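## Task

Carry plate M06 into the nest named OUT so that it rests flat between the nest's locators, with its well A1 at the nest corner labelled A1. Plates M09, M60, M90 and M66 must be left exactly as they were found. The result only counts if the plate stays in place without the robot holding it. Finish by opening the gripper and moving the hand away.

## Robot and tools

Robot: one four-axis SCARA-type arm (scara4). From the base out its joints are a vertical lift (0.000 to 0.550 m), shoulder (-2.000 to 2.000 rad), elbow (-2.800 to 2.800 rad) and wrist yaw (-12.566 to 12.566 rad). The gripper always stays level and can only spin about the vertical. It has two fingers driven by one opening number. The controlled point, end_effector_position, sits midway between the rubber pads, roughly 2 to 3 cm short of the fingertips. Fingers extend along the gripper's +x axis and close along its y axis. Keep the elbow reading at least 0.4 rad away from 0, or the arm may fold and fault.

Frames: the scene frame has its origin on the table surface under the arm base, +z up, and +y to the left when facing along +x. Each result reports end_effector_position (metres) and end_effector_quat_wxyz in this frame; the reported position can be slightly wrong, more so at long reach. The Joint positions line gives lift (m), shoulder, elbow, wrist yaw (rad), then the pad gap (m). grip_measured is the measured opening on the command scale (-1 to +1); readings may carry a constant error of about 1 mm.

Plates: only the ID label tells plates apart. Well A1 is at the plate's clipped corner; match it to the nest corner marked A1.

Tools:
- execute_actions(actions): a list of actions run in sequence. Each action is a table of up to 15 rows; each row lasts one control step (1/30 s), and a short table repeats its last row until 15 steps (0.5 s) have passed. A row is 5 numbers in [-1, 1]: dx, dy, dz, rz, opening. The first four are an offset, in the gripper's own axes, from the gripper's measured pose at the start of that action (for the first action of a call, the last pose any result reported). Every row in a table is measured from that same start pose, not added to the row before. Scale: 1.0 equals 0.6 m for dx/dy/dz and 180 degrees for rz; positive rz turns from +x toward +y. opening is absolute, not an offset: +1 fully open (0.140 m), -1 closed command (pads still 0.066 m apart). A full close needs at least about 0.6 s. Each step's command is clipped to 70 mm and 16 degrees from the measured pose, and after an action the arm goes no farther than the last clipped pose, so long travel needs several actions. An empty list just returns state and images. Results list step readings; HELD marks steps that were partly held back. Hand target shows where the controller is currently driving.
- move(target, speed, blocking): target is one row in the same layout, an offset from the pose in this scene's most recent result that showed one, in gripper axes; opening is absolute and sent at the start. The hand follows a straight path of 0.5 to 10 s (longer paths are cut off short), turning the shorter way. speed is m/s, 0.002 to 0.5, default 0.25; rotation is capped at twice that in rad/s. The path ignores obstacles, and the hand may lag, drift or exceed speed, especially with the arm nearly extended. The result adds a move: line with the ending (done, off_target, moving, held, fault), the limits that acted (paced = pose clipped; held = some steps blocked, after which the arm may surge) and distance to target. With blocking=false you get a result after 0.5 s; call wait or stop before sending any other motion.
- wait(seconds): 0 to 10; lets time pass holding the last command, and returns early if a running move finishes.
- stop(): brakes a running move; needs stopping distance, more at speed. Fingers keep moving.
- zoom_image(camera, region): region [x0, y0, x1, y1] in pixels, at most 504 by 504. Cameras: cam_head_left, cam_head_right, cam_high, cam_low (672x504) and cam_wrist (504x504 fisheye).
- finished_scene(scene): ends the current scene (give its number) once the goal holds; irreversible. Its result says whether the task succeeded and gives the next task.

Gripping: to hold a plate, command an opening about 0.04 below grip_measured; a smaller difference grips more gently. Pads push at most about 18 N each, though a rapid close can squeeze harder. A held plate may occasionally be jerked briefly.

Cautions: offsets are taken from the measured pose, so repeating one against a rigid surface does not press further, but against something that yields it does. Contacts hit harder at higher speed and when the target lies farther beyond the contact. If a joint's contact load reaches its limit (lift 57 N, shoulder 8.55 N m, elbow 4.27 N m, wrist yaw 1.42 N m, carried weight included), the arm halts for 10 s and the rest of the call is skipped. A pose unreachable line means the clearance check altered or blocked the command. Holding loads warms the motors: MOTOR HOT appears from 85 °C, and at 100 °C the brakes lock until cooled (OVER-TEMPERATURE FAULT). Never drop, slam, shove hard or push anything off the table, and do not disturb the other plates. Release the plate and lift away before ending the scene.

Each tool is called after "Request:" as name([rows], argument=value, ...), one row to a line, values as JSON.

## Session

Request:
execute_actions(actions=[])

Scene clock: 0.00 s.
end_effector_position=(+0.4855, +0.1936, +0.4595) grip_measured=+0.98 end_effector_quat_wxyz=(-0.518, +0.000, +0.000, +0.855)
Joint positions: [0.455 1.008 2.477 0.745 0.139]
Motor temperatures (°C, as the motors report them): [38 23 23 23]
Hand target: +0.486, +0.194, +0.460; -0.518, +0.000, +0.000, +0.855

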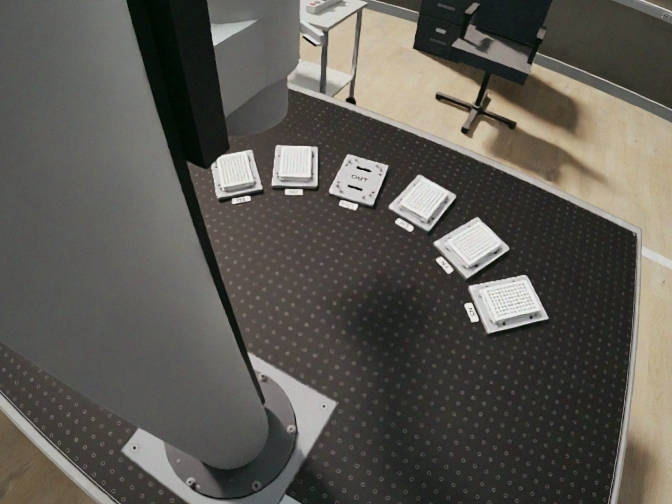

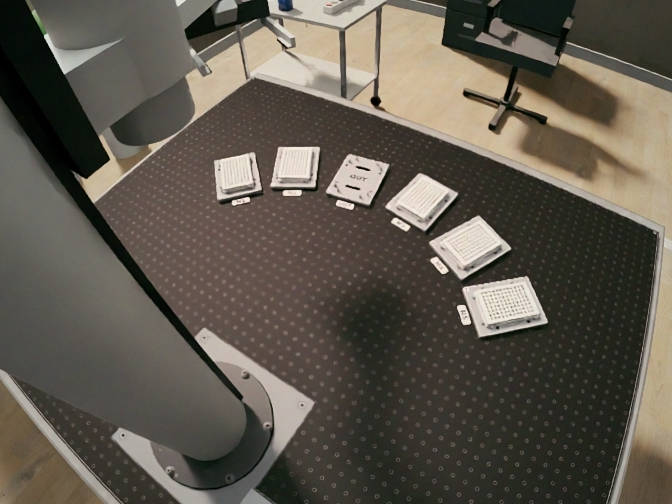

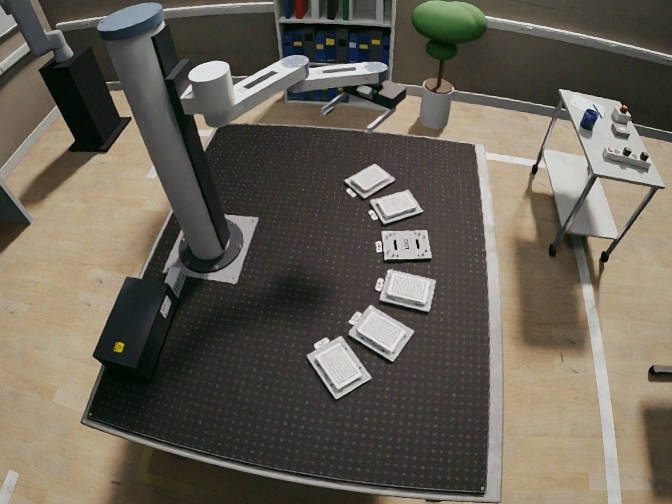

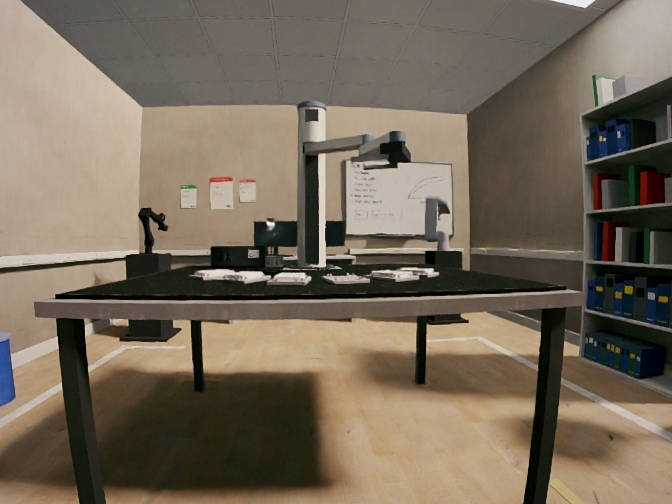

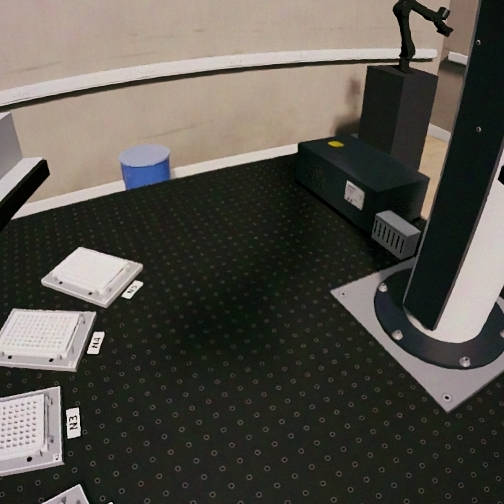

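Request:
zoom_image(camera="cam_head_right", region=[205, 138, 331, 212])

Request:
zoom_image(camera="cam_head_right", region=[320, 145, 465, 240])

Request:
zoom_image(camera="cam_head_right", region=[420, 208, 555, 345])

Request:
zoom_image(camera="cam_wrist", region=[0, 235, 160, 385])

Request:
zoom_image(camera="cam_wrist", region=[0, 375, 130, 504])

Request:
zoom_image(camera="cam_low", region=[180, 255, 320, 295])

Request:
zoom_image(camera="cam_low", region=[315, 255, 455, 295])

Region (205, 138, 331, 212) of cam_head_right's 672x504 image, scaled by 4.000, with more detail than that image has; it fills the top 296 rows of this view, and the rest is white.

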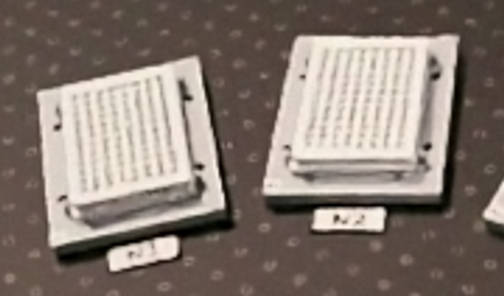

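Region (320, 145, 465, 240) of cam_head_right's 672x504 image, scaled by 3.476, with more detail than that image has; it fills the top 330 rows of this view, and the rest is white.

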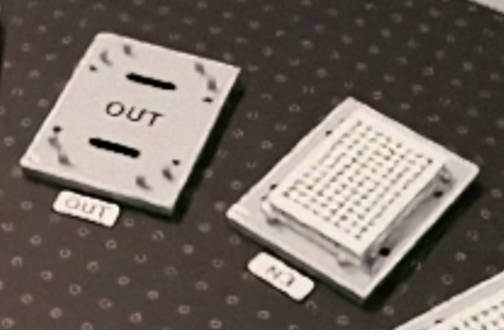

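Region (420, 208, 555, 345) of cam_head_right's 672x504 image, scaled by 3.679, with more detail than that image has; it fills the left 497 columns of this view, and the rest is white.

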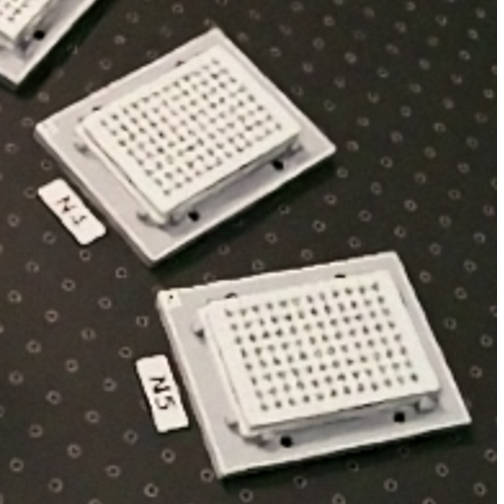

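Region (0, 235, 160, 385) of cam_wrist's 504x504 image, scaled by 3.150, with more detail than that image has; it fills the top 472 rows of this view, and the rest is white.

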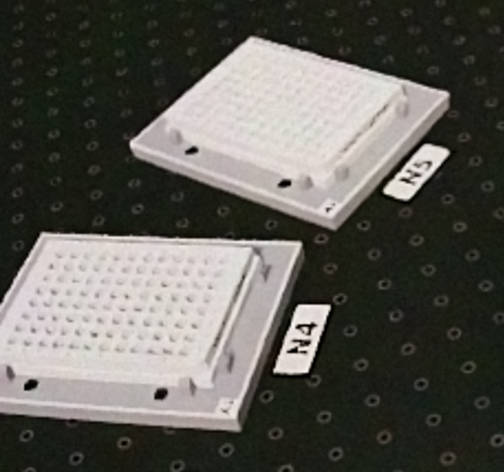

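Region (0, 375, 130, 504) of cam_wrist's 504x504 image, scaled by 3.877, with more detail than that image has; it fills the top 500 rows of this view, and the rest is white.

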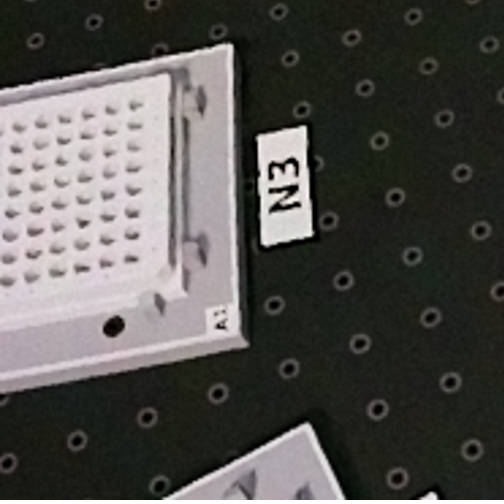

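Region (180, 255, 320, 295) of cam_low's 672x504 image, scaled by 3.600, with more detail than that image has; it fills the top 144 rows of this view, and the rest is white.

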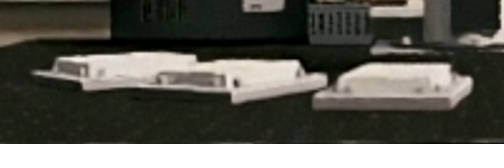

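Region (315, 255, 455, 295) of cam_low's 672x504 image, scaled by 3.600, with more detail than that image has; it fills the top 144 rows of this view, and the rest is white.

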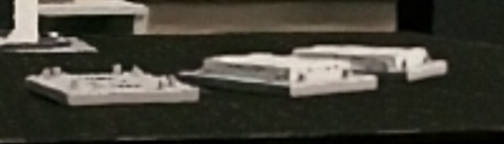

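Request:
zoom_image(camera="cam_low", region=[360, 262, 445, 288])

Request:
zoom_image(camera="cam_head_right", region=[210, 170, 270, 205])

Request:
zoom_image(camera="cam_head_right", region=[265, 160, 325, 195])

Request:
zoom_image(camera="cam_head_right", region=[383, 185, 460, 235])

Request:
zoom_image(camera="cam_head_left", region=[205, 138, 331, 212])

Request:
zoom_image(camera="cam_low", region=[185, 262, 270, 288])

Region (360, 262, 445, 288) of cam_low's 672x504 image, scaled by 5.929, with more detail than that image has; it fills the top 154 rows of this view, and the rest is white.

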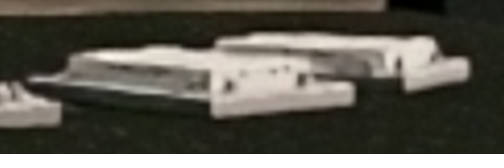

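Region (210, 170, 270, 205) of cam_head_right's 672x504 image, scaled by 8.400, with more detail than that image has; it fills the top 294 rows of this view, and the rest is white.

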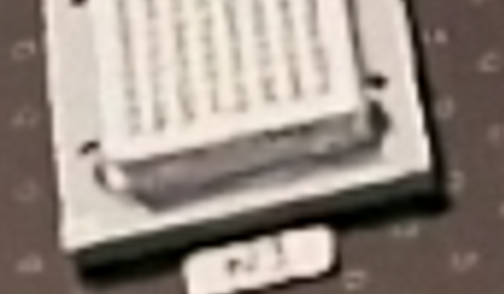

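Region (265, 160, 325, 195) of cam_head_right's 672x504 image, scaled by 8.400, with more detail than that image has; it fills the top 294 rows of this view, and the rest is white.

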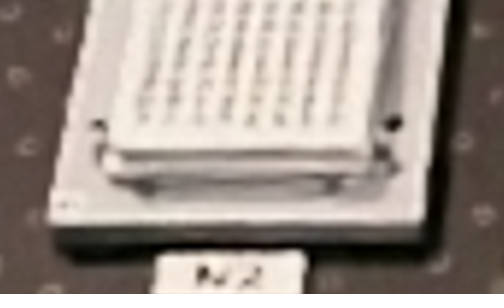

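Region (383, 185, 460, 235) of cam_head_right's 672x504 image, scaled by 6.545, with more detail than that image has; it fills the top 327 rows of this view, and the rest is white.

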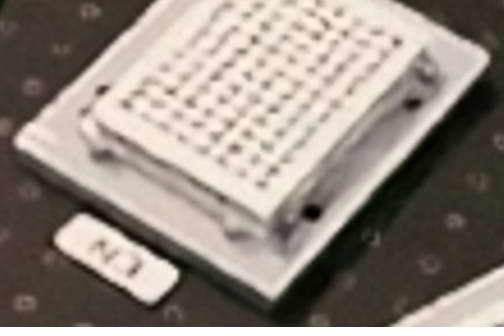

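Region (205, 138, 331, 212) of cam_head_left's 672x504 image, scaled by 4.000, with more detail than that image has; it fills the top 296 rows of this view, and the rest is white.

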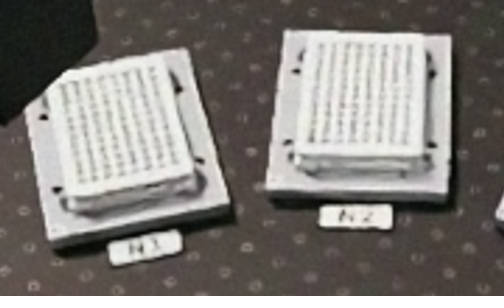

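Region (185, 262, 270, 288) of cam_low's 672x504 image, scaled by 5.929, with more detail than that image has; it fills the top 154 rows of this view, and the rest is white.

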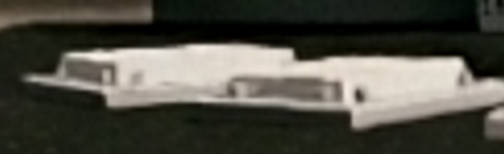

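Request:
zoom_image(camera="cam_head_left", region=[430, 225, 500, 285])

Request:
zoom_image(camera="cam_wrist", region=[40, 300, 110, 375])

Request:
zoom_image(camera="cam_wrist", region=[80, 250, 150, 310])

Request:
zoom_image(camera="cam_high", region=[340, 158, 440, 268])

Request:
zoom_image(camera="cam_high", region=[300, 262, 445, 405])

Region (430, 225, 500, 285) of cam_head_left's 672x504 image, scaled by 7.200, with more detail than that image has; it fills the top 432 rows of this view, and the rest is white.

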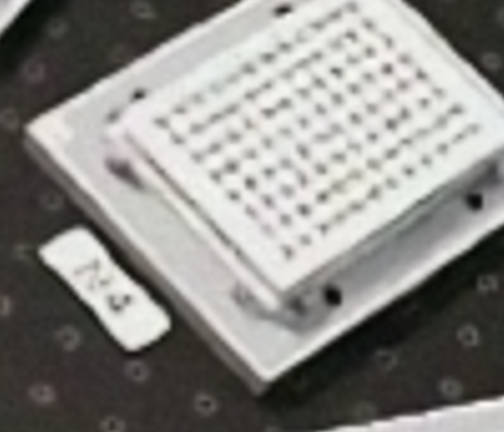

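Region (40, 300, 110, 375) of cam_wrist's 504x504 image, scaled by 6.720, with more detail than that image has; it fills the left 470 columns of this view, and the rest is white.

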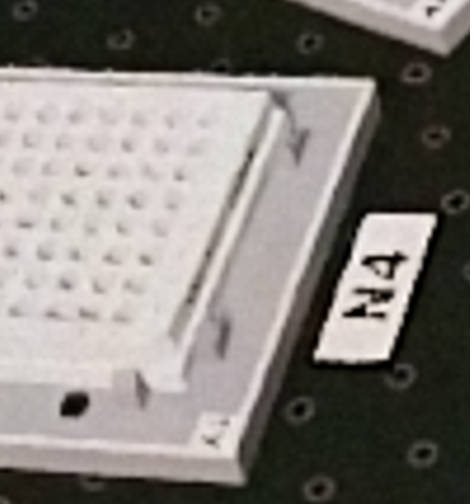

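Region (80, 250, 150, 310) of cam_wrist's 504x504 image, scaled by 7.200, with more detail than that image has; it fills the top 432 rows of this view, and the rest is white.

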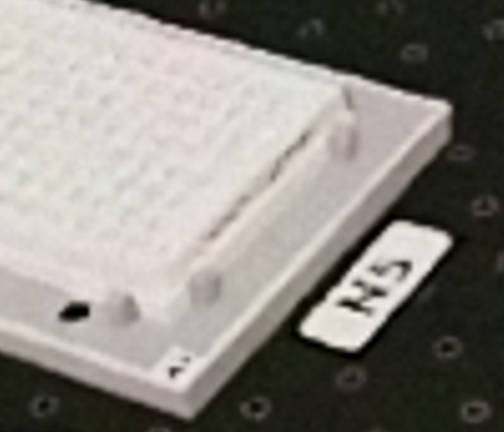

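Region (340, 158, 440, 268) of cam_high's 672x504 image, scaled by 4.582, with more detail than that image has; it fills the left 458 columns of this view, and the rest is white.

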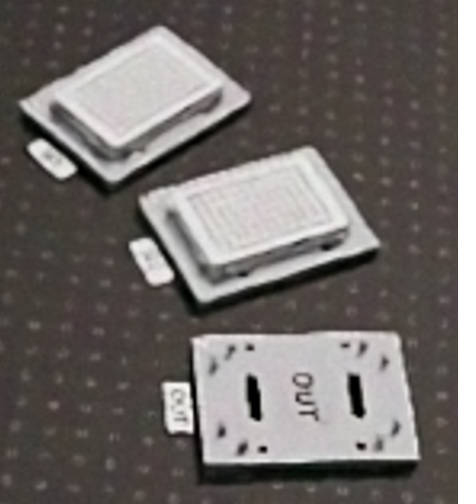

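Region (300, 262, 445, 405) of cam_high's 672x504 image, scaled by 3.476, with more detail than that image has; it fills the top 497 rows of this view, and the rest is white.

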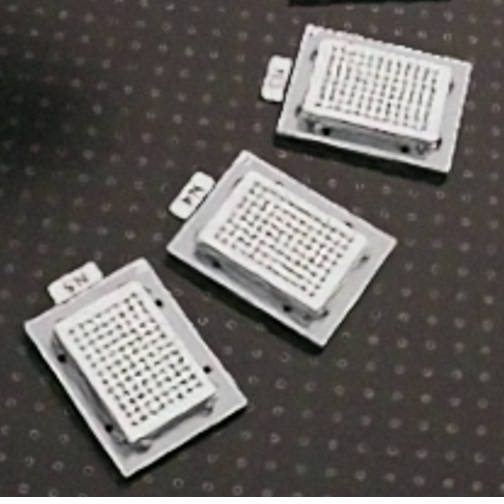

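Request:
execute_actions([
  [[0.0094,0.0338,-0.0175,0.0271,1],[0.0163,0.0626,-0.0327,0.0506,1],[0.0221,0.0909,-0.0478,0.0741,1],[0.0269,0.1186,-0.063,0.0976,1],[0.0306,0.1456,-0.0782,0.1211,1],[0.0333,0.1718,-0.0933,0.1446,1],[0.035,0.1972,-0.1085,0.1681,1],[0.0358,0.2215,-0.1237,0.1916,1],[0.0357,0.2449,-0.1388,0.2151,1],[0.0348,0.2671,-0.154,0.2386,1],[0.0332,0.2881,-0.1692,0.2621,1],[0.0308,0.3079,-0.1843,0.2856,1],[0.0278,0.3264,-0.1995,0.309,1],[0.0242,0.3435,-0.2147,0.3326,1],[0.0202,0.3592,-0.2298,0.3561,1]],
])

Scene clock: 5.50 s.
end_effector_position=(+0.6083, +0.1053, +0.3623) grip_measured=+0.98 end_effector_quat_wxyz=(+0.773, -0.000, -0.000, -0.635)
Joint positions: [0.357 0.933 2.283 1.692 0.139]
Motor temperatures (°C, as the motors report them): [38 23 23 23]
Hand target: +0.640, +0.093, +0.334; +0.826, -0.000, -0.000, -0.563
Off the commanded pose: 0.078 m, 25 deg; position and orientation clipped at the last step of the last action.
Step readings (end_effector_position):
0: (+0.4855, +0.1936, +0.4595)
1: (+0.4856, +0.1935, +0.4595)
2: (+0.4875, +0.1918, +0.4583)
4: (+0.4983, +0.1813, +0.4502)
8: (+0.5364, +0.1475, +0.4194)
15: end_effector_position above

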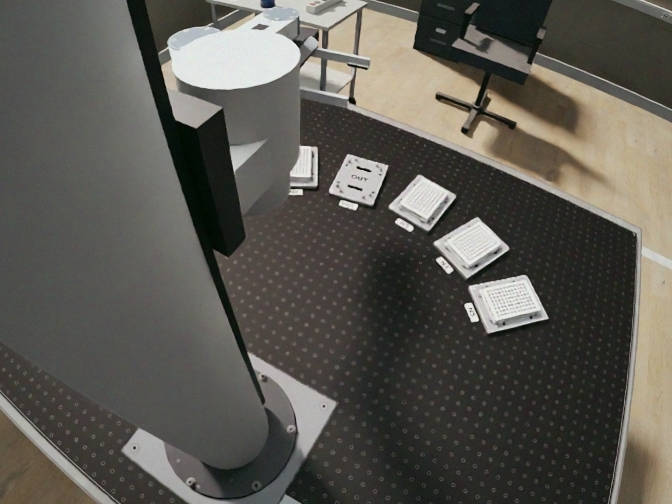

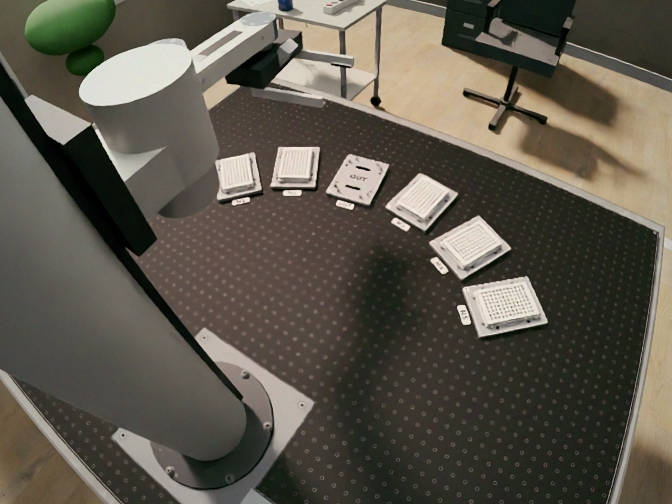

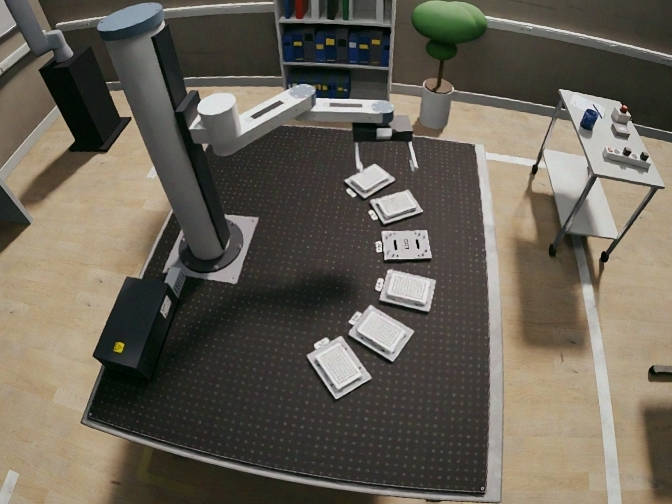

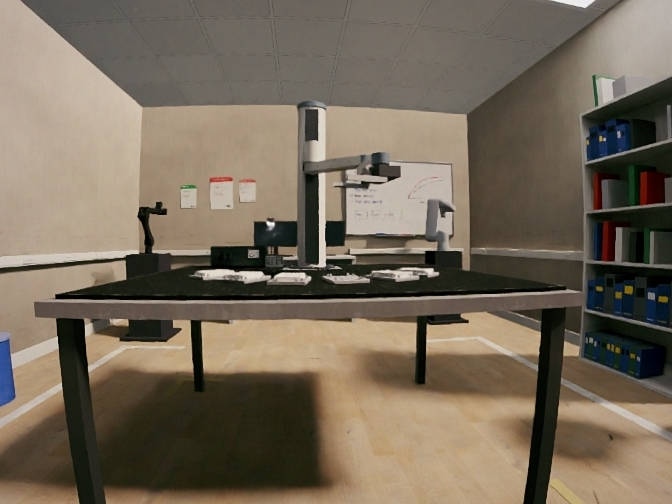

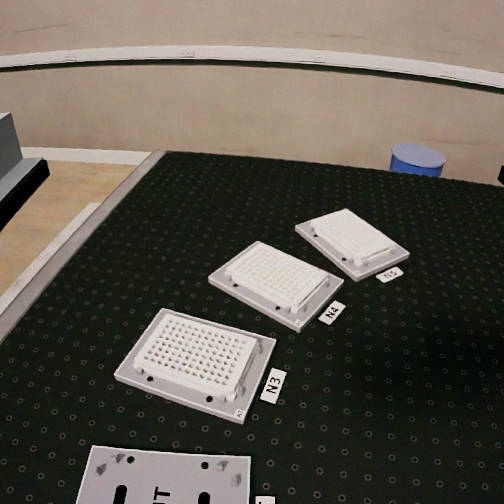

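Request:
wait(seconds=0)

Scene clock: 5.60 s.
end_effector_position=(+0.6330, +0.0954, +0.3402) grip_measured=+0.98 end_effector_quat_wxyz=(+0.814, -0.000, -0.000, -0.581)
Joint positions: [0.335 0.906 2.266 1.871 0.139]
Motor temperatures (°C, as the motors report them): [38 23 23 23]
Hand target: +0.640, +0.093, +0.334; +0.826, -0.000, -0.000, -0.563
Off the commanded pose: 0.044 m, 18 deg; position and orientation clipped at the last step of the last action.

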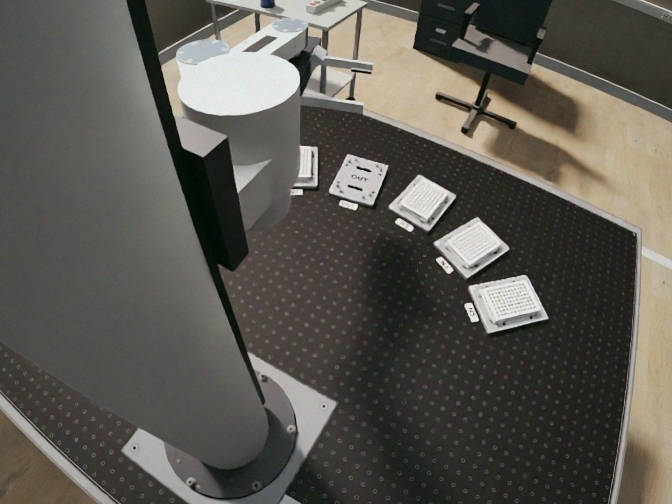

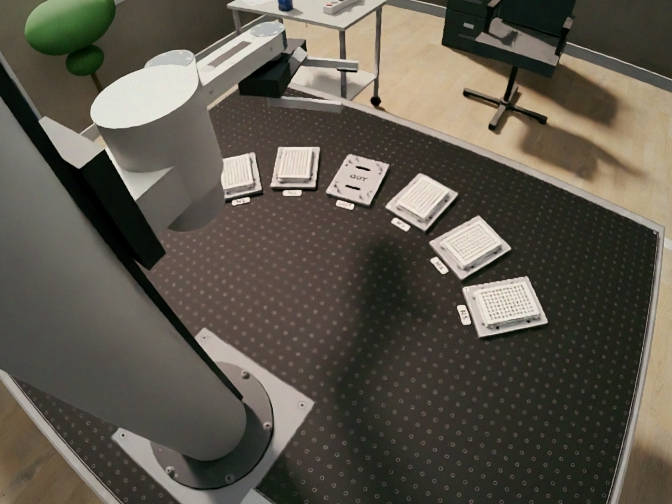

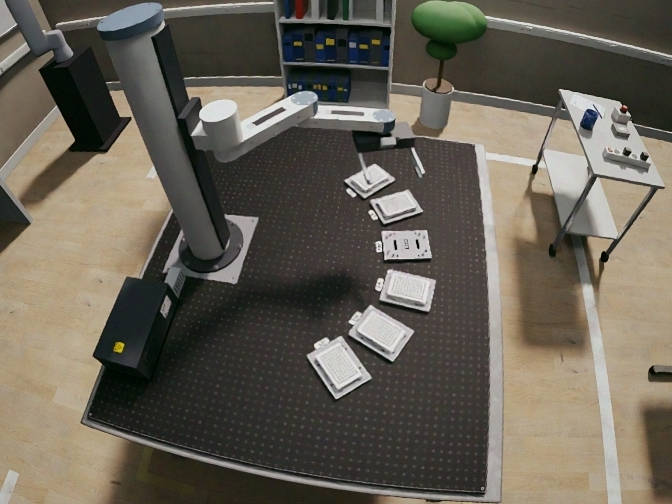

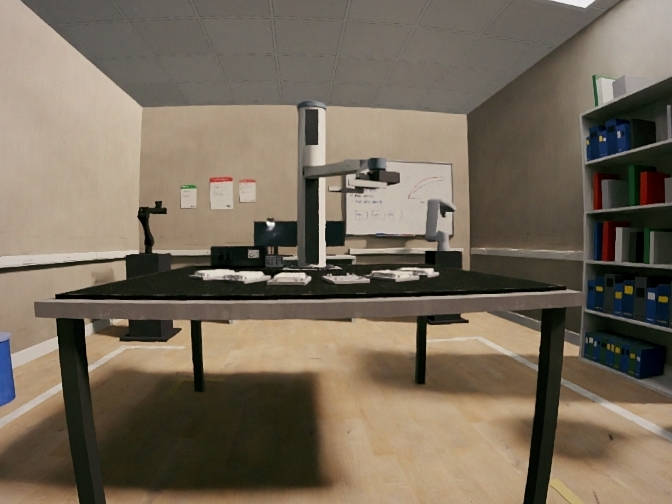

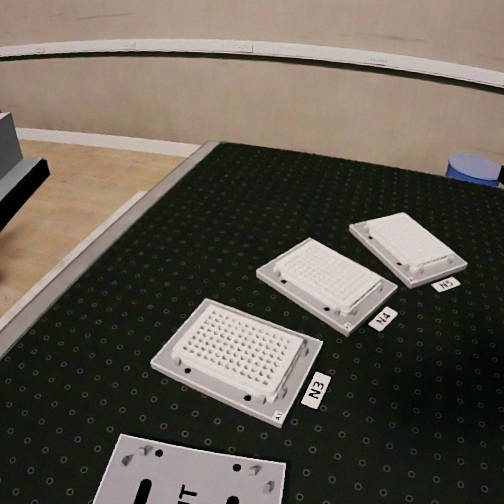

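Request:
execute_actions([
  [[0.0406,0.0421,-0.041,0.0698,1],[0.051,0.0536,-0.0533,0.0921,1],[0.0557,0.0591,-0.0594,0.1033,1],[0.0589,0.0631,-0.064,0.1117,1],[0.063,0.0683,-0.0701,0.1228,1],[0.0683,0.0755,-0.079,0.1391,1],[0.0735,0.0831,-0.0892,0.1574,1],[0.0776,0.09,-0.099,0.1753,1],[0.0811,0.0964,-0.1091,0.1938,1],[0.0836,0.102,-0.1189,0.2117,1],[0.0854,0.1071,-0.129,0.2301,1],[0.0865,0.1112,-0.1388,0.2479,1],[0.0868,0.1148,-0.149,0.2664,1],[0.0864,0.1175,-0.1588,0.2843,1],[0.0853,0.1194,-0.1689,0.3027,1]],
  [[0.0044,0.0084,-0.0396,0.0721,1],[0.0029,0.0102,-0.0497,0.0905,1],[0.0004,0.0117,-0.0595,0.1084,1],[-0.0032,0.013,-0.0696,0.1268,1],[-0.0076,0.0139,-0.0794,0.1447,1],[-0.0132,0.0144,-0.0896,0.1631,1],[-0.0195,0.0146,-0.0994,0.181,1],[-0.027,0.0143,-0.1095,0.1994,1],[-0.0351,0.0136,-0.1193,0.2173,1],[-0.0444,0.0123,-0.1294,0.2358,1],[-0.0542,0.0106,-0.1392,0.2536,1],[-0.0652,0.0082,-0.1494,0.2721,1],[-0.0767,0.0053,-0.1592,0.2899,1],[-0.0893,0.0017,-0.1693,0.3084,1],[-0.1005,-0.0019,-0.1779,0.324,1]],
])

Scene clock: 9.17 s.
end_effector_position=(+0.6726, +0.0946, +0.1619) grip_measured=+0.98 end_effector_quat_wxyz=(+0.986, -0.000, -0.000, +0.168)
Joint positions: [0.157 0.84  1.57  4.21  0.139]
Motor temperatures (°C, as the motors report them): [38 23 23 23]
Hand target: +0.656, +0.098, +0.148; +0.972, -0.000, -0.000, +0.235
Off the commanded pose: 0.023 m, 11 deg.
Step readings (end_effector_position; steps 1 to 15: 1st action; 16 to 30: 2nd action):
0: (+0.6404, +0.0932, +0.3337)
1: (+0.6406, +0.0932, +0.3337)
2: (+0.6423, +0.0927, +0.3325)
4: (+0.6514, +0.0881, +0.3245)
8: (+0.6780, +0.0757, +0.2973)
15: (+0.7083, +0.0705, +0.2542)
16: (+0.7103, +0.0710, +0.2482)
17: (+0.7106, +0.0710, +0.2418)
19: (+0.7101, +0.0746, +0.2288)
23: (+0.7037, +0.0829, +0.2041)
30: end_effector_position above

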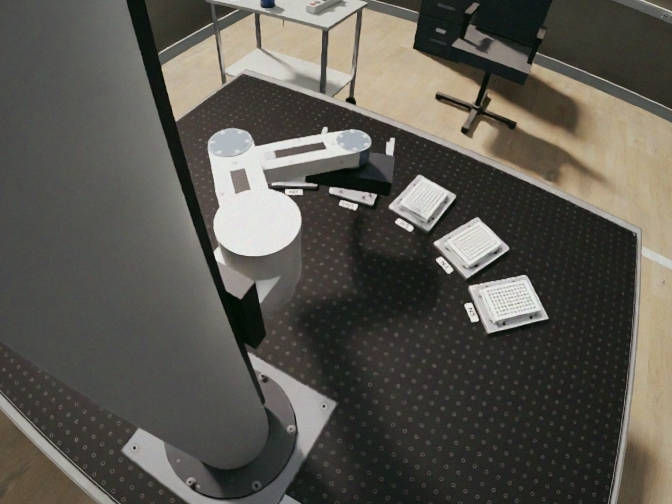

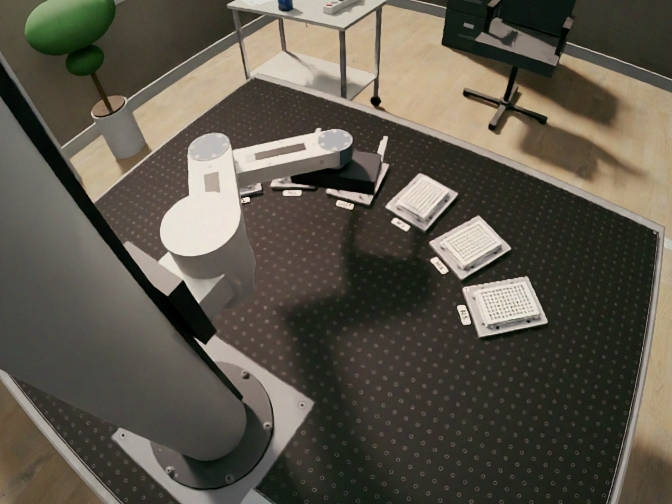

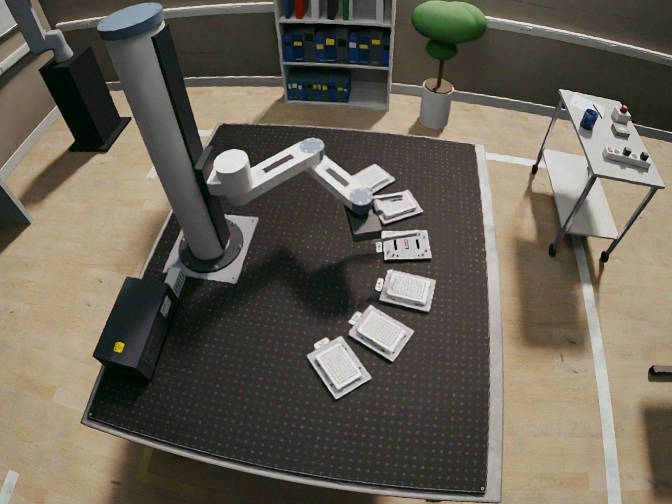

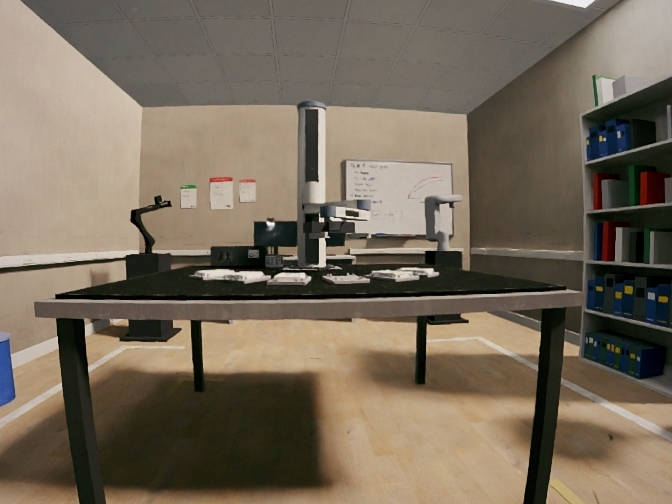

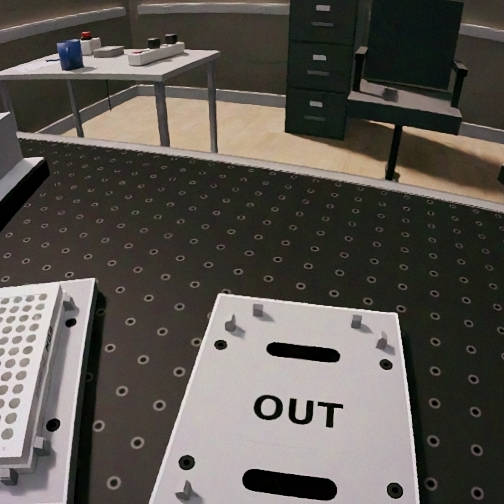

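Request:
execute_actions(actions=[])

Scene clock: 9.60 s.
end_effector_position=(+0.6558, +0.0980, +0.1476) grip_measured=+0.98 end_effector_quat_wxyz=(+0.972, -0.000, -0.000, +0.235)
Joint positions: [0.143 0.829 1.512 4.417 0.139]
Motor temperatures (°C, as the motors report them): [38 23 23 23]
Hand target: +0.656, +0.098, +0.148; +0.972, -0.000, -0.000, +0.235
Off the commanded pose: 0.001 m, 3 deg.

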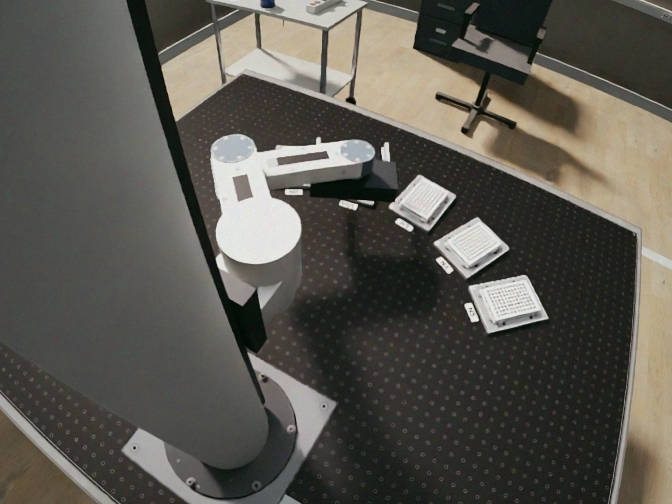

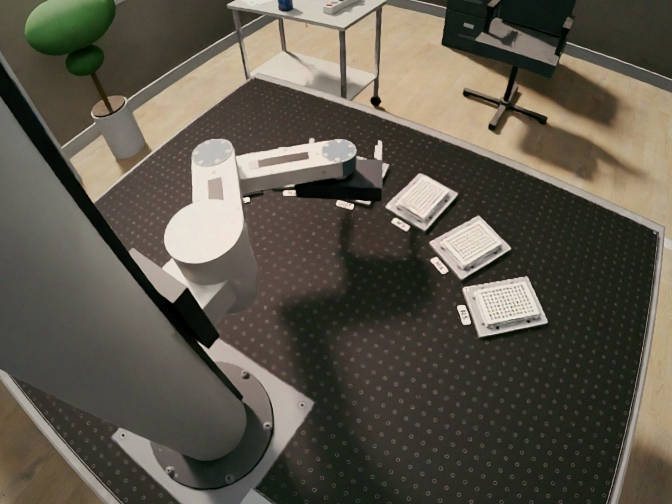

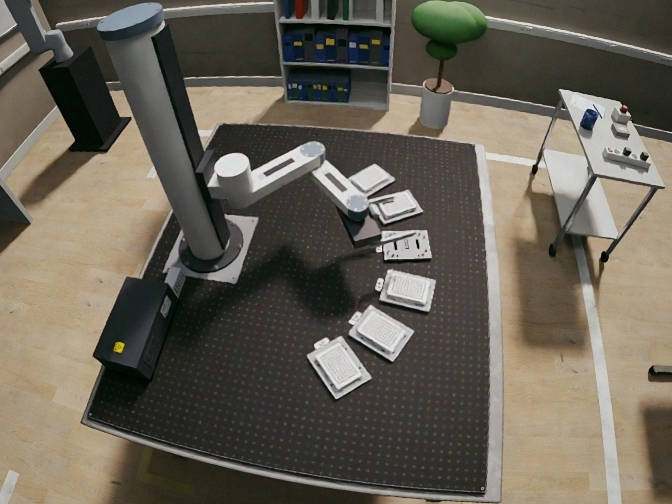

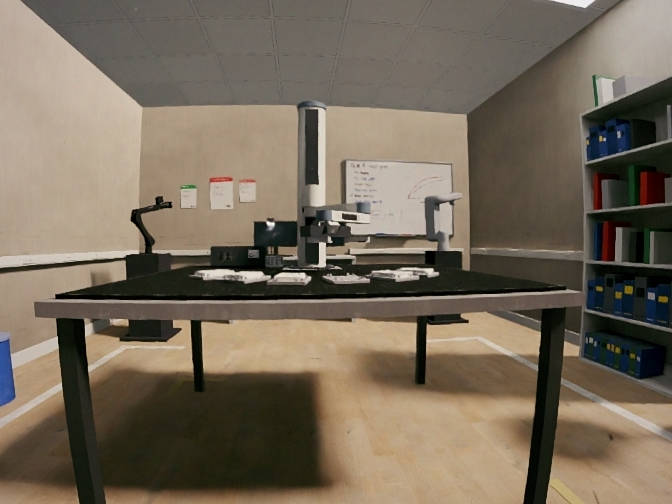

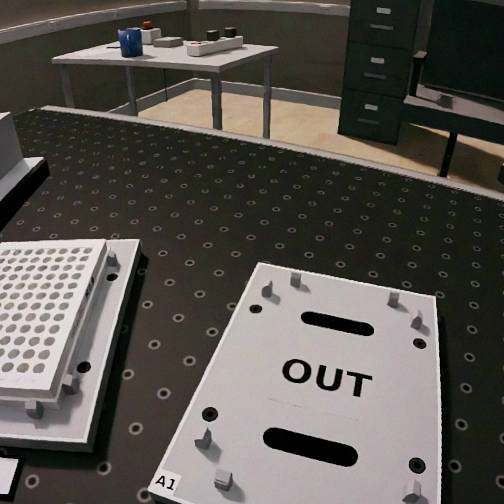

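Request:
zoom_image(camera="cam_wrist", region=[0, 220, 160, 460])

Request:
zoom_image(camera="cam_wrist", region=[60, 240, 130, 340])

Request:
zoom_image(camera="cam_low", region=[180, 250, 450, 300])

Region (0, 220, 160, 460) of cam_wrist's 504x504 image, scaled by 2.100, with more detail than that image has.

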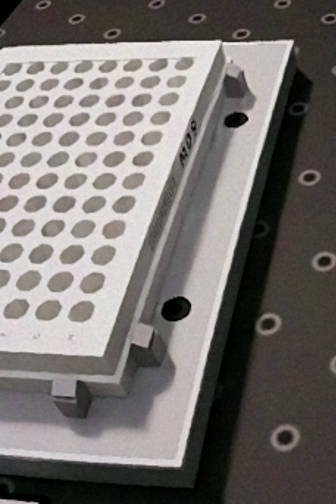

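Region (60, 240, 130, 340) of cam_wrist's 504x504 image, scaled by 5.040, with more detail than that image has; it fills the left 353 columns of this view, and the rest is white.

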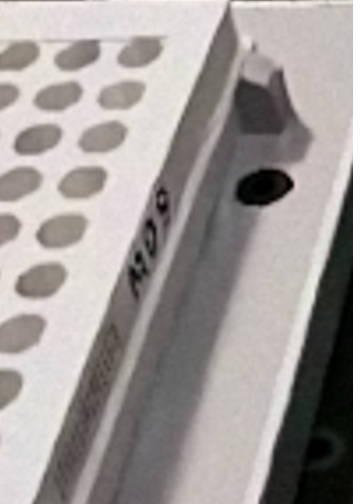

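Region (180, 250, 450, 300) of cam_low's 672x504 image, scaled by 1.867, with more detail than that image has; it fills the top 93 rows of this view, and the rest is white.

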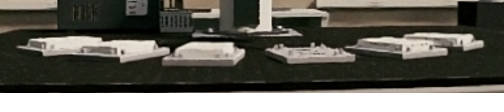

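Request:
zoom_image(camera="cam_wrist", region=[78, 270, 102, 304])

Region (78, 270, 102, 304) of cam_wrist's 504x504 image, scaled by 14.824, with more detail than that image has; it fills the left 356 columns of this view, and the rest is white.

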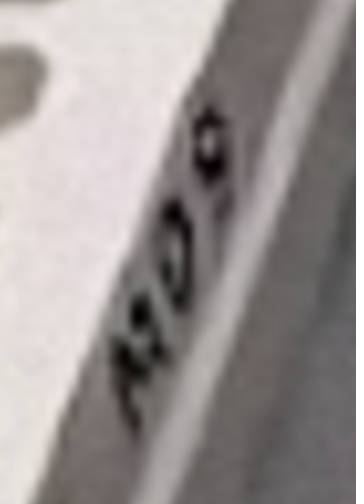

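Request:
zoom_image(camera="cam_head_left", region=[380, 165, 560, 345])

Request:
zoom_image(camera="cam_high", region=[295, 155, 455, 405])

Region (380, 165, 560, 345) of cam_head_left's 672x504 image, scaled by 2.800, with more detail than that image has.

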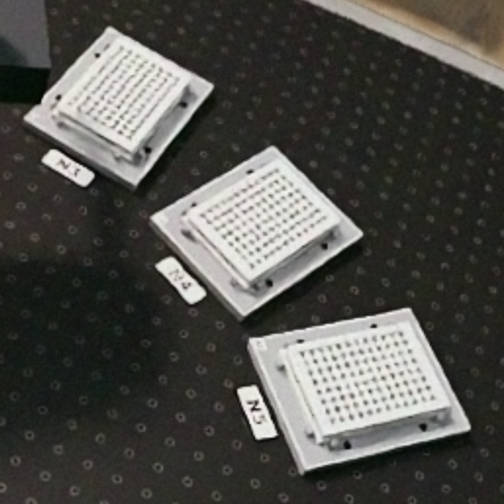

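Region (295, 155, 455, 405) of cam_high's 672x504 image, scaled by 2.016, with more detail than that image has; it fills the left 323 columns of this view, and the rest is white.

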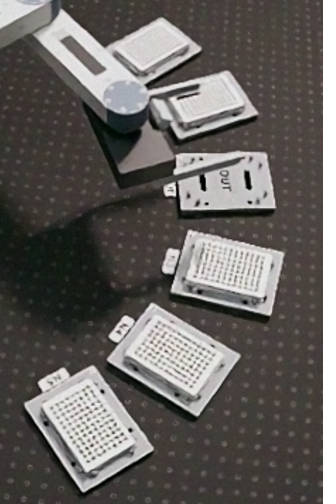

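Request:
zoom_image(camera="cam_wrist", region=[230, 250, 330, 330])

Request:
zoom_image(camera="cam_wrist", region=[360, 275, 460, 355])

Request:
zoom_image(camera="cam_wrist", region=[145, 400, 249, 504])

Request:
zoom_image(camera="cam_wrist", region=[370, 424, 470, 504])

Region (230, 250, 330, 330) of cam_wrist's 504x504 image, scaled by 5.040, with more detail than that image has; it fills the top 403 rows of this view, and the rest is white.

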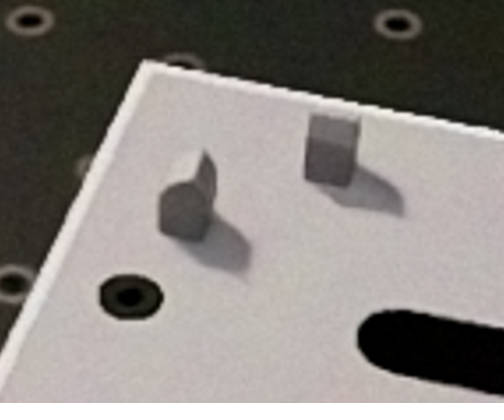

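Region (360, 275, 460, 355) of cam_wrist's 504x504 image, scaled by 5.040, with more detail than that image has; it fills the top 403 rows of this view, and the rest is white.

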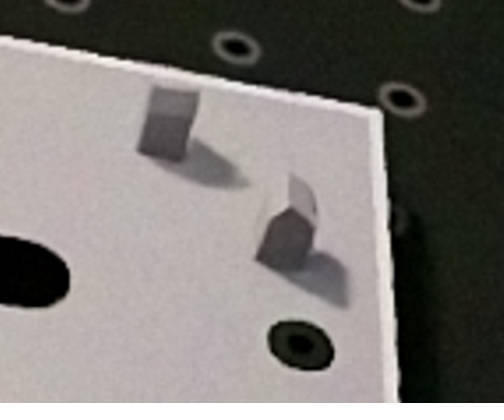

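Region (145, 400, 249, 504) of cam_wrist's 504x504 image, scaled by 4.846, with more detail than that image has.

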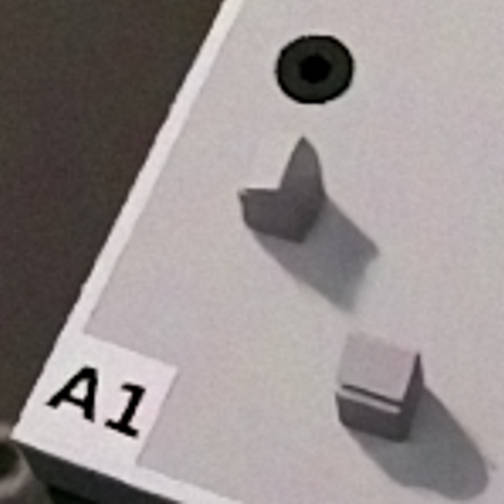

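Region (370, 424, 470, 504) of cam_wrist's 504x504 image, scaled by 5.040, with more detail than that image has; it fills the top 403 rows of this view, and the rest is white.

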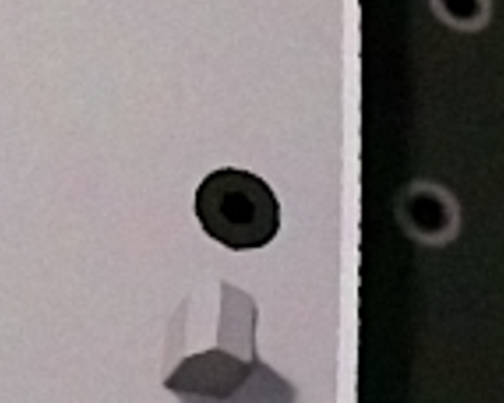

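Request:
execute_actions([
  [[-0.3301,-0.2201,-0.0377,-0.2844,1]],
])

Scene clock: 13.20 s.
end_effector_position=(+0.5486, -0.0871, +0.1267) grip_measured=+0.98 end_effector_quat_wxyz=(+0.980, -0.000, -0.000, -0.201)
Joint positions: [0.122 0.808 0.979 4.093 0.139]
Motor temperatures (°C, as the motors report them): [38 23 23 23]
Hand target: +0.539, -0.107, +0.125; +0.978, -0.000, -0.000, -0.210
Off the commanded pose: 0.024 m, 1 deg.
Step readings (end_effector_position):
0: (+0.6559, +0.0981, +0.1476)
1: (+0.6558, +0.0980, +0.1476)
2: (+0.6548, +0.0955, +0.1473)
4: (+0.6481, +0.0795, +0.1455)
8: (+0.6174, +0.0198, +0.1387)
15: end_effector_position above

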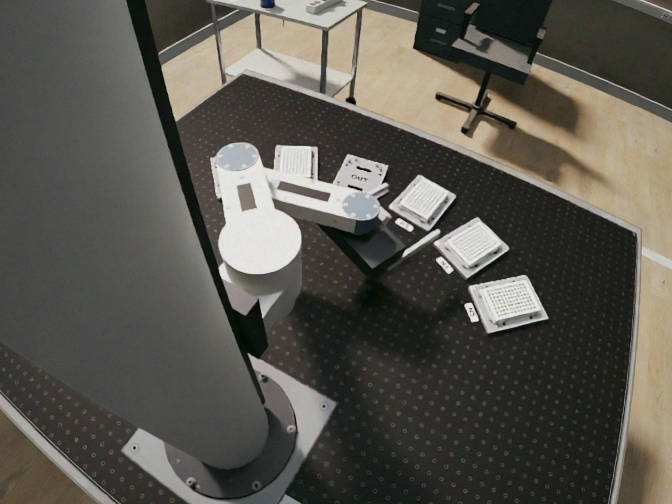

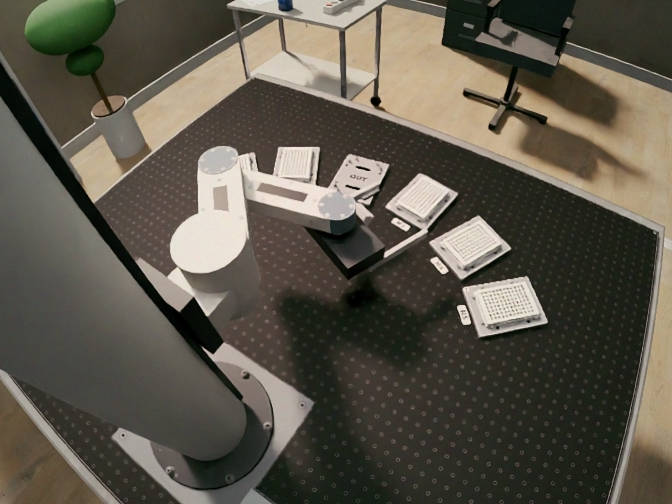

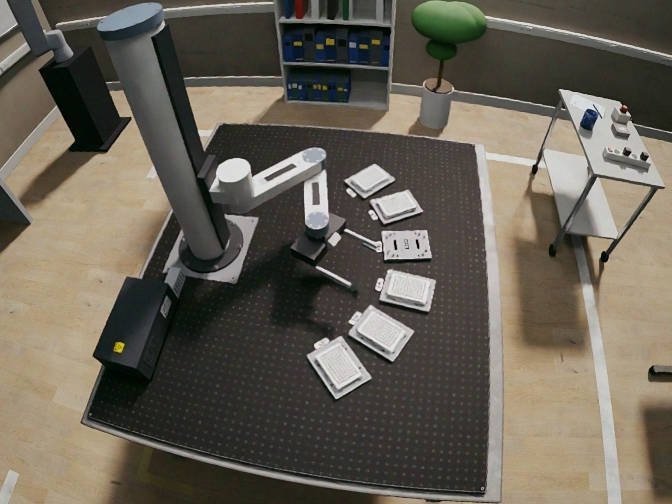

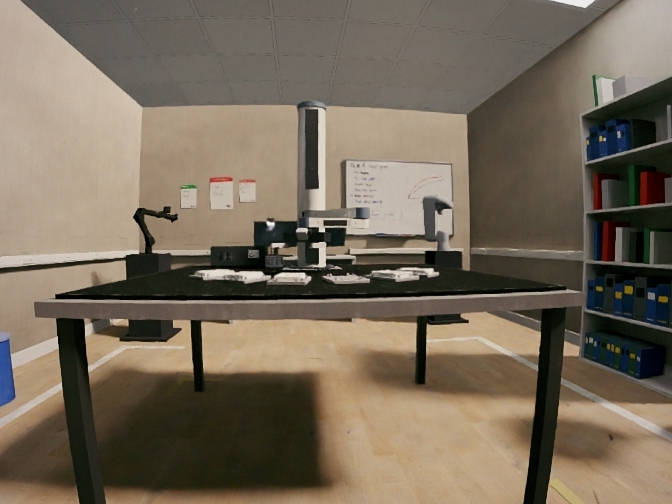

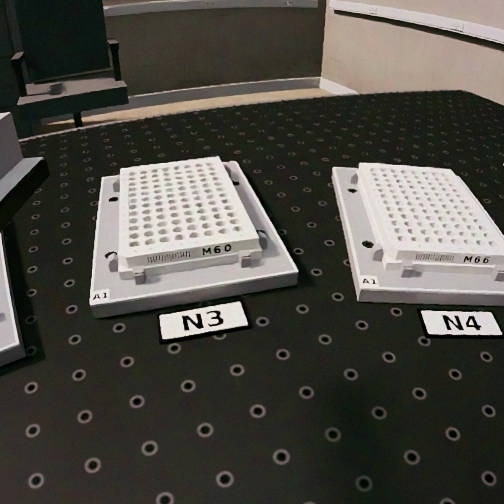

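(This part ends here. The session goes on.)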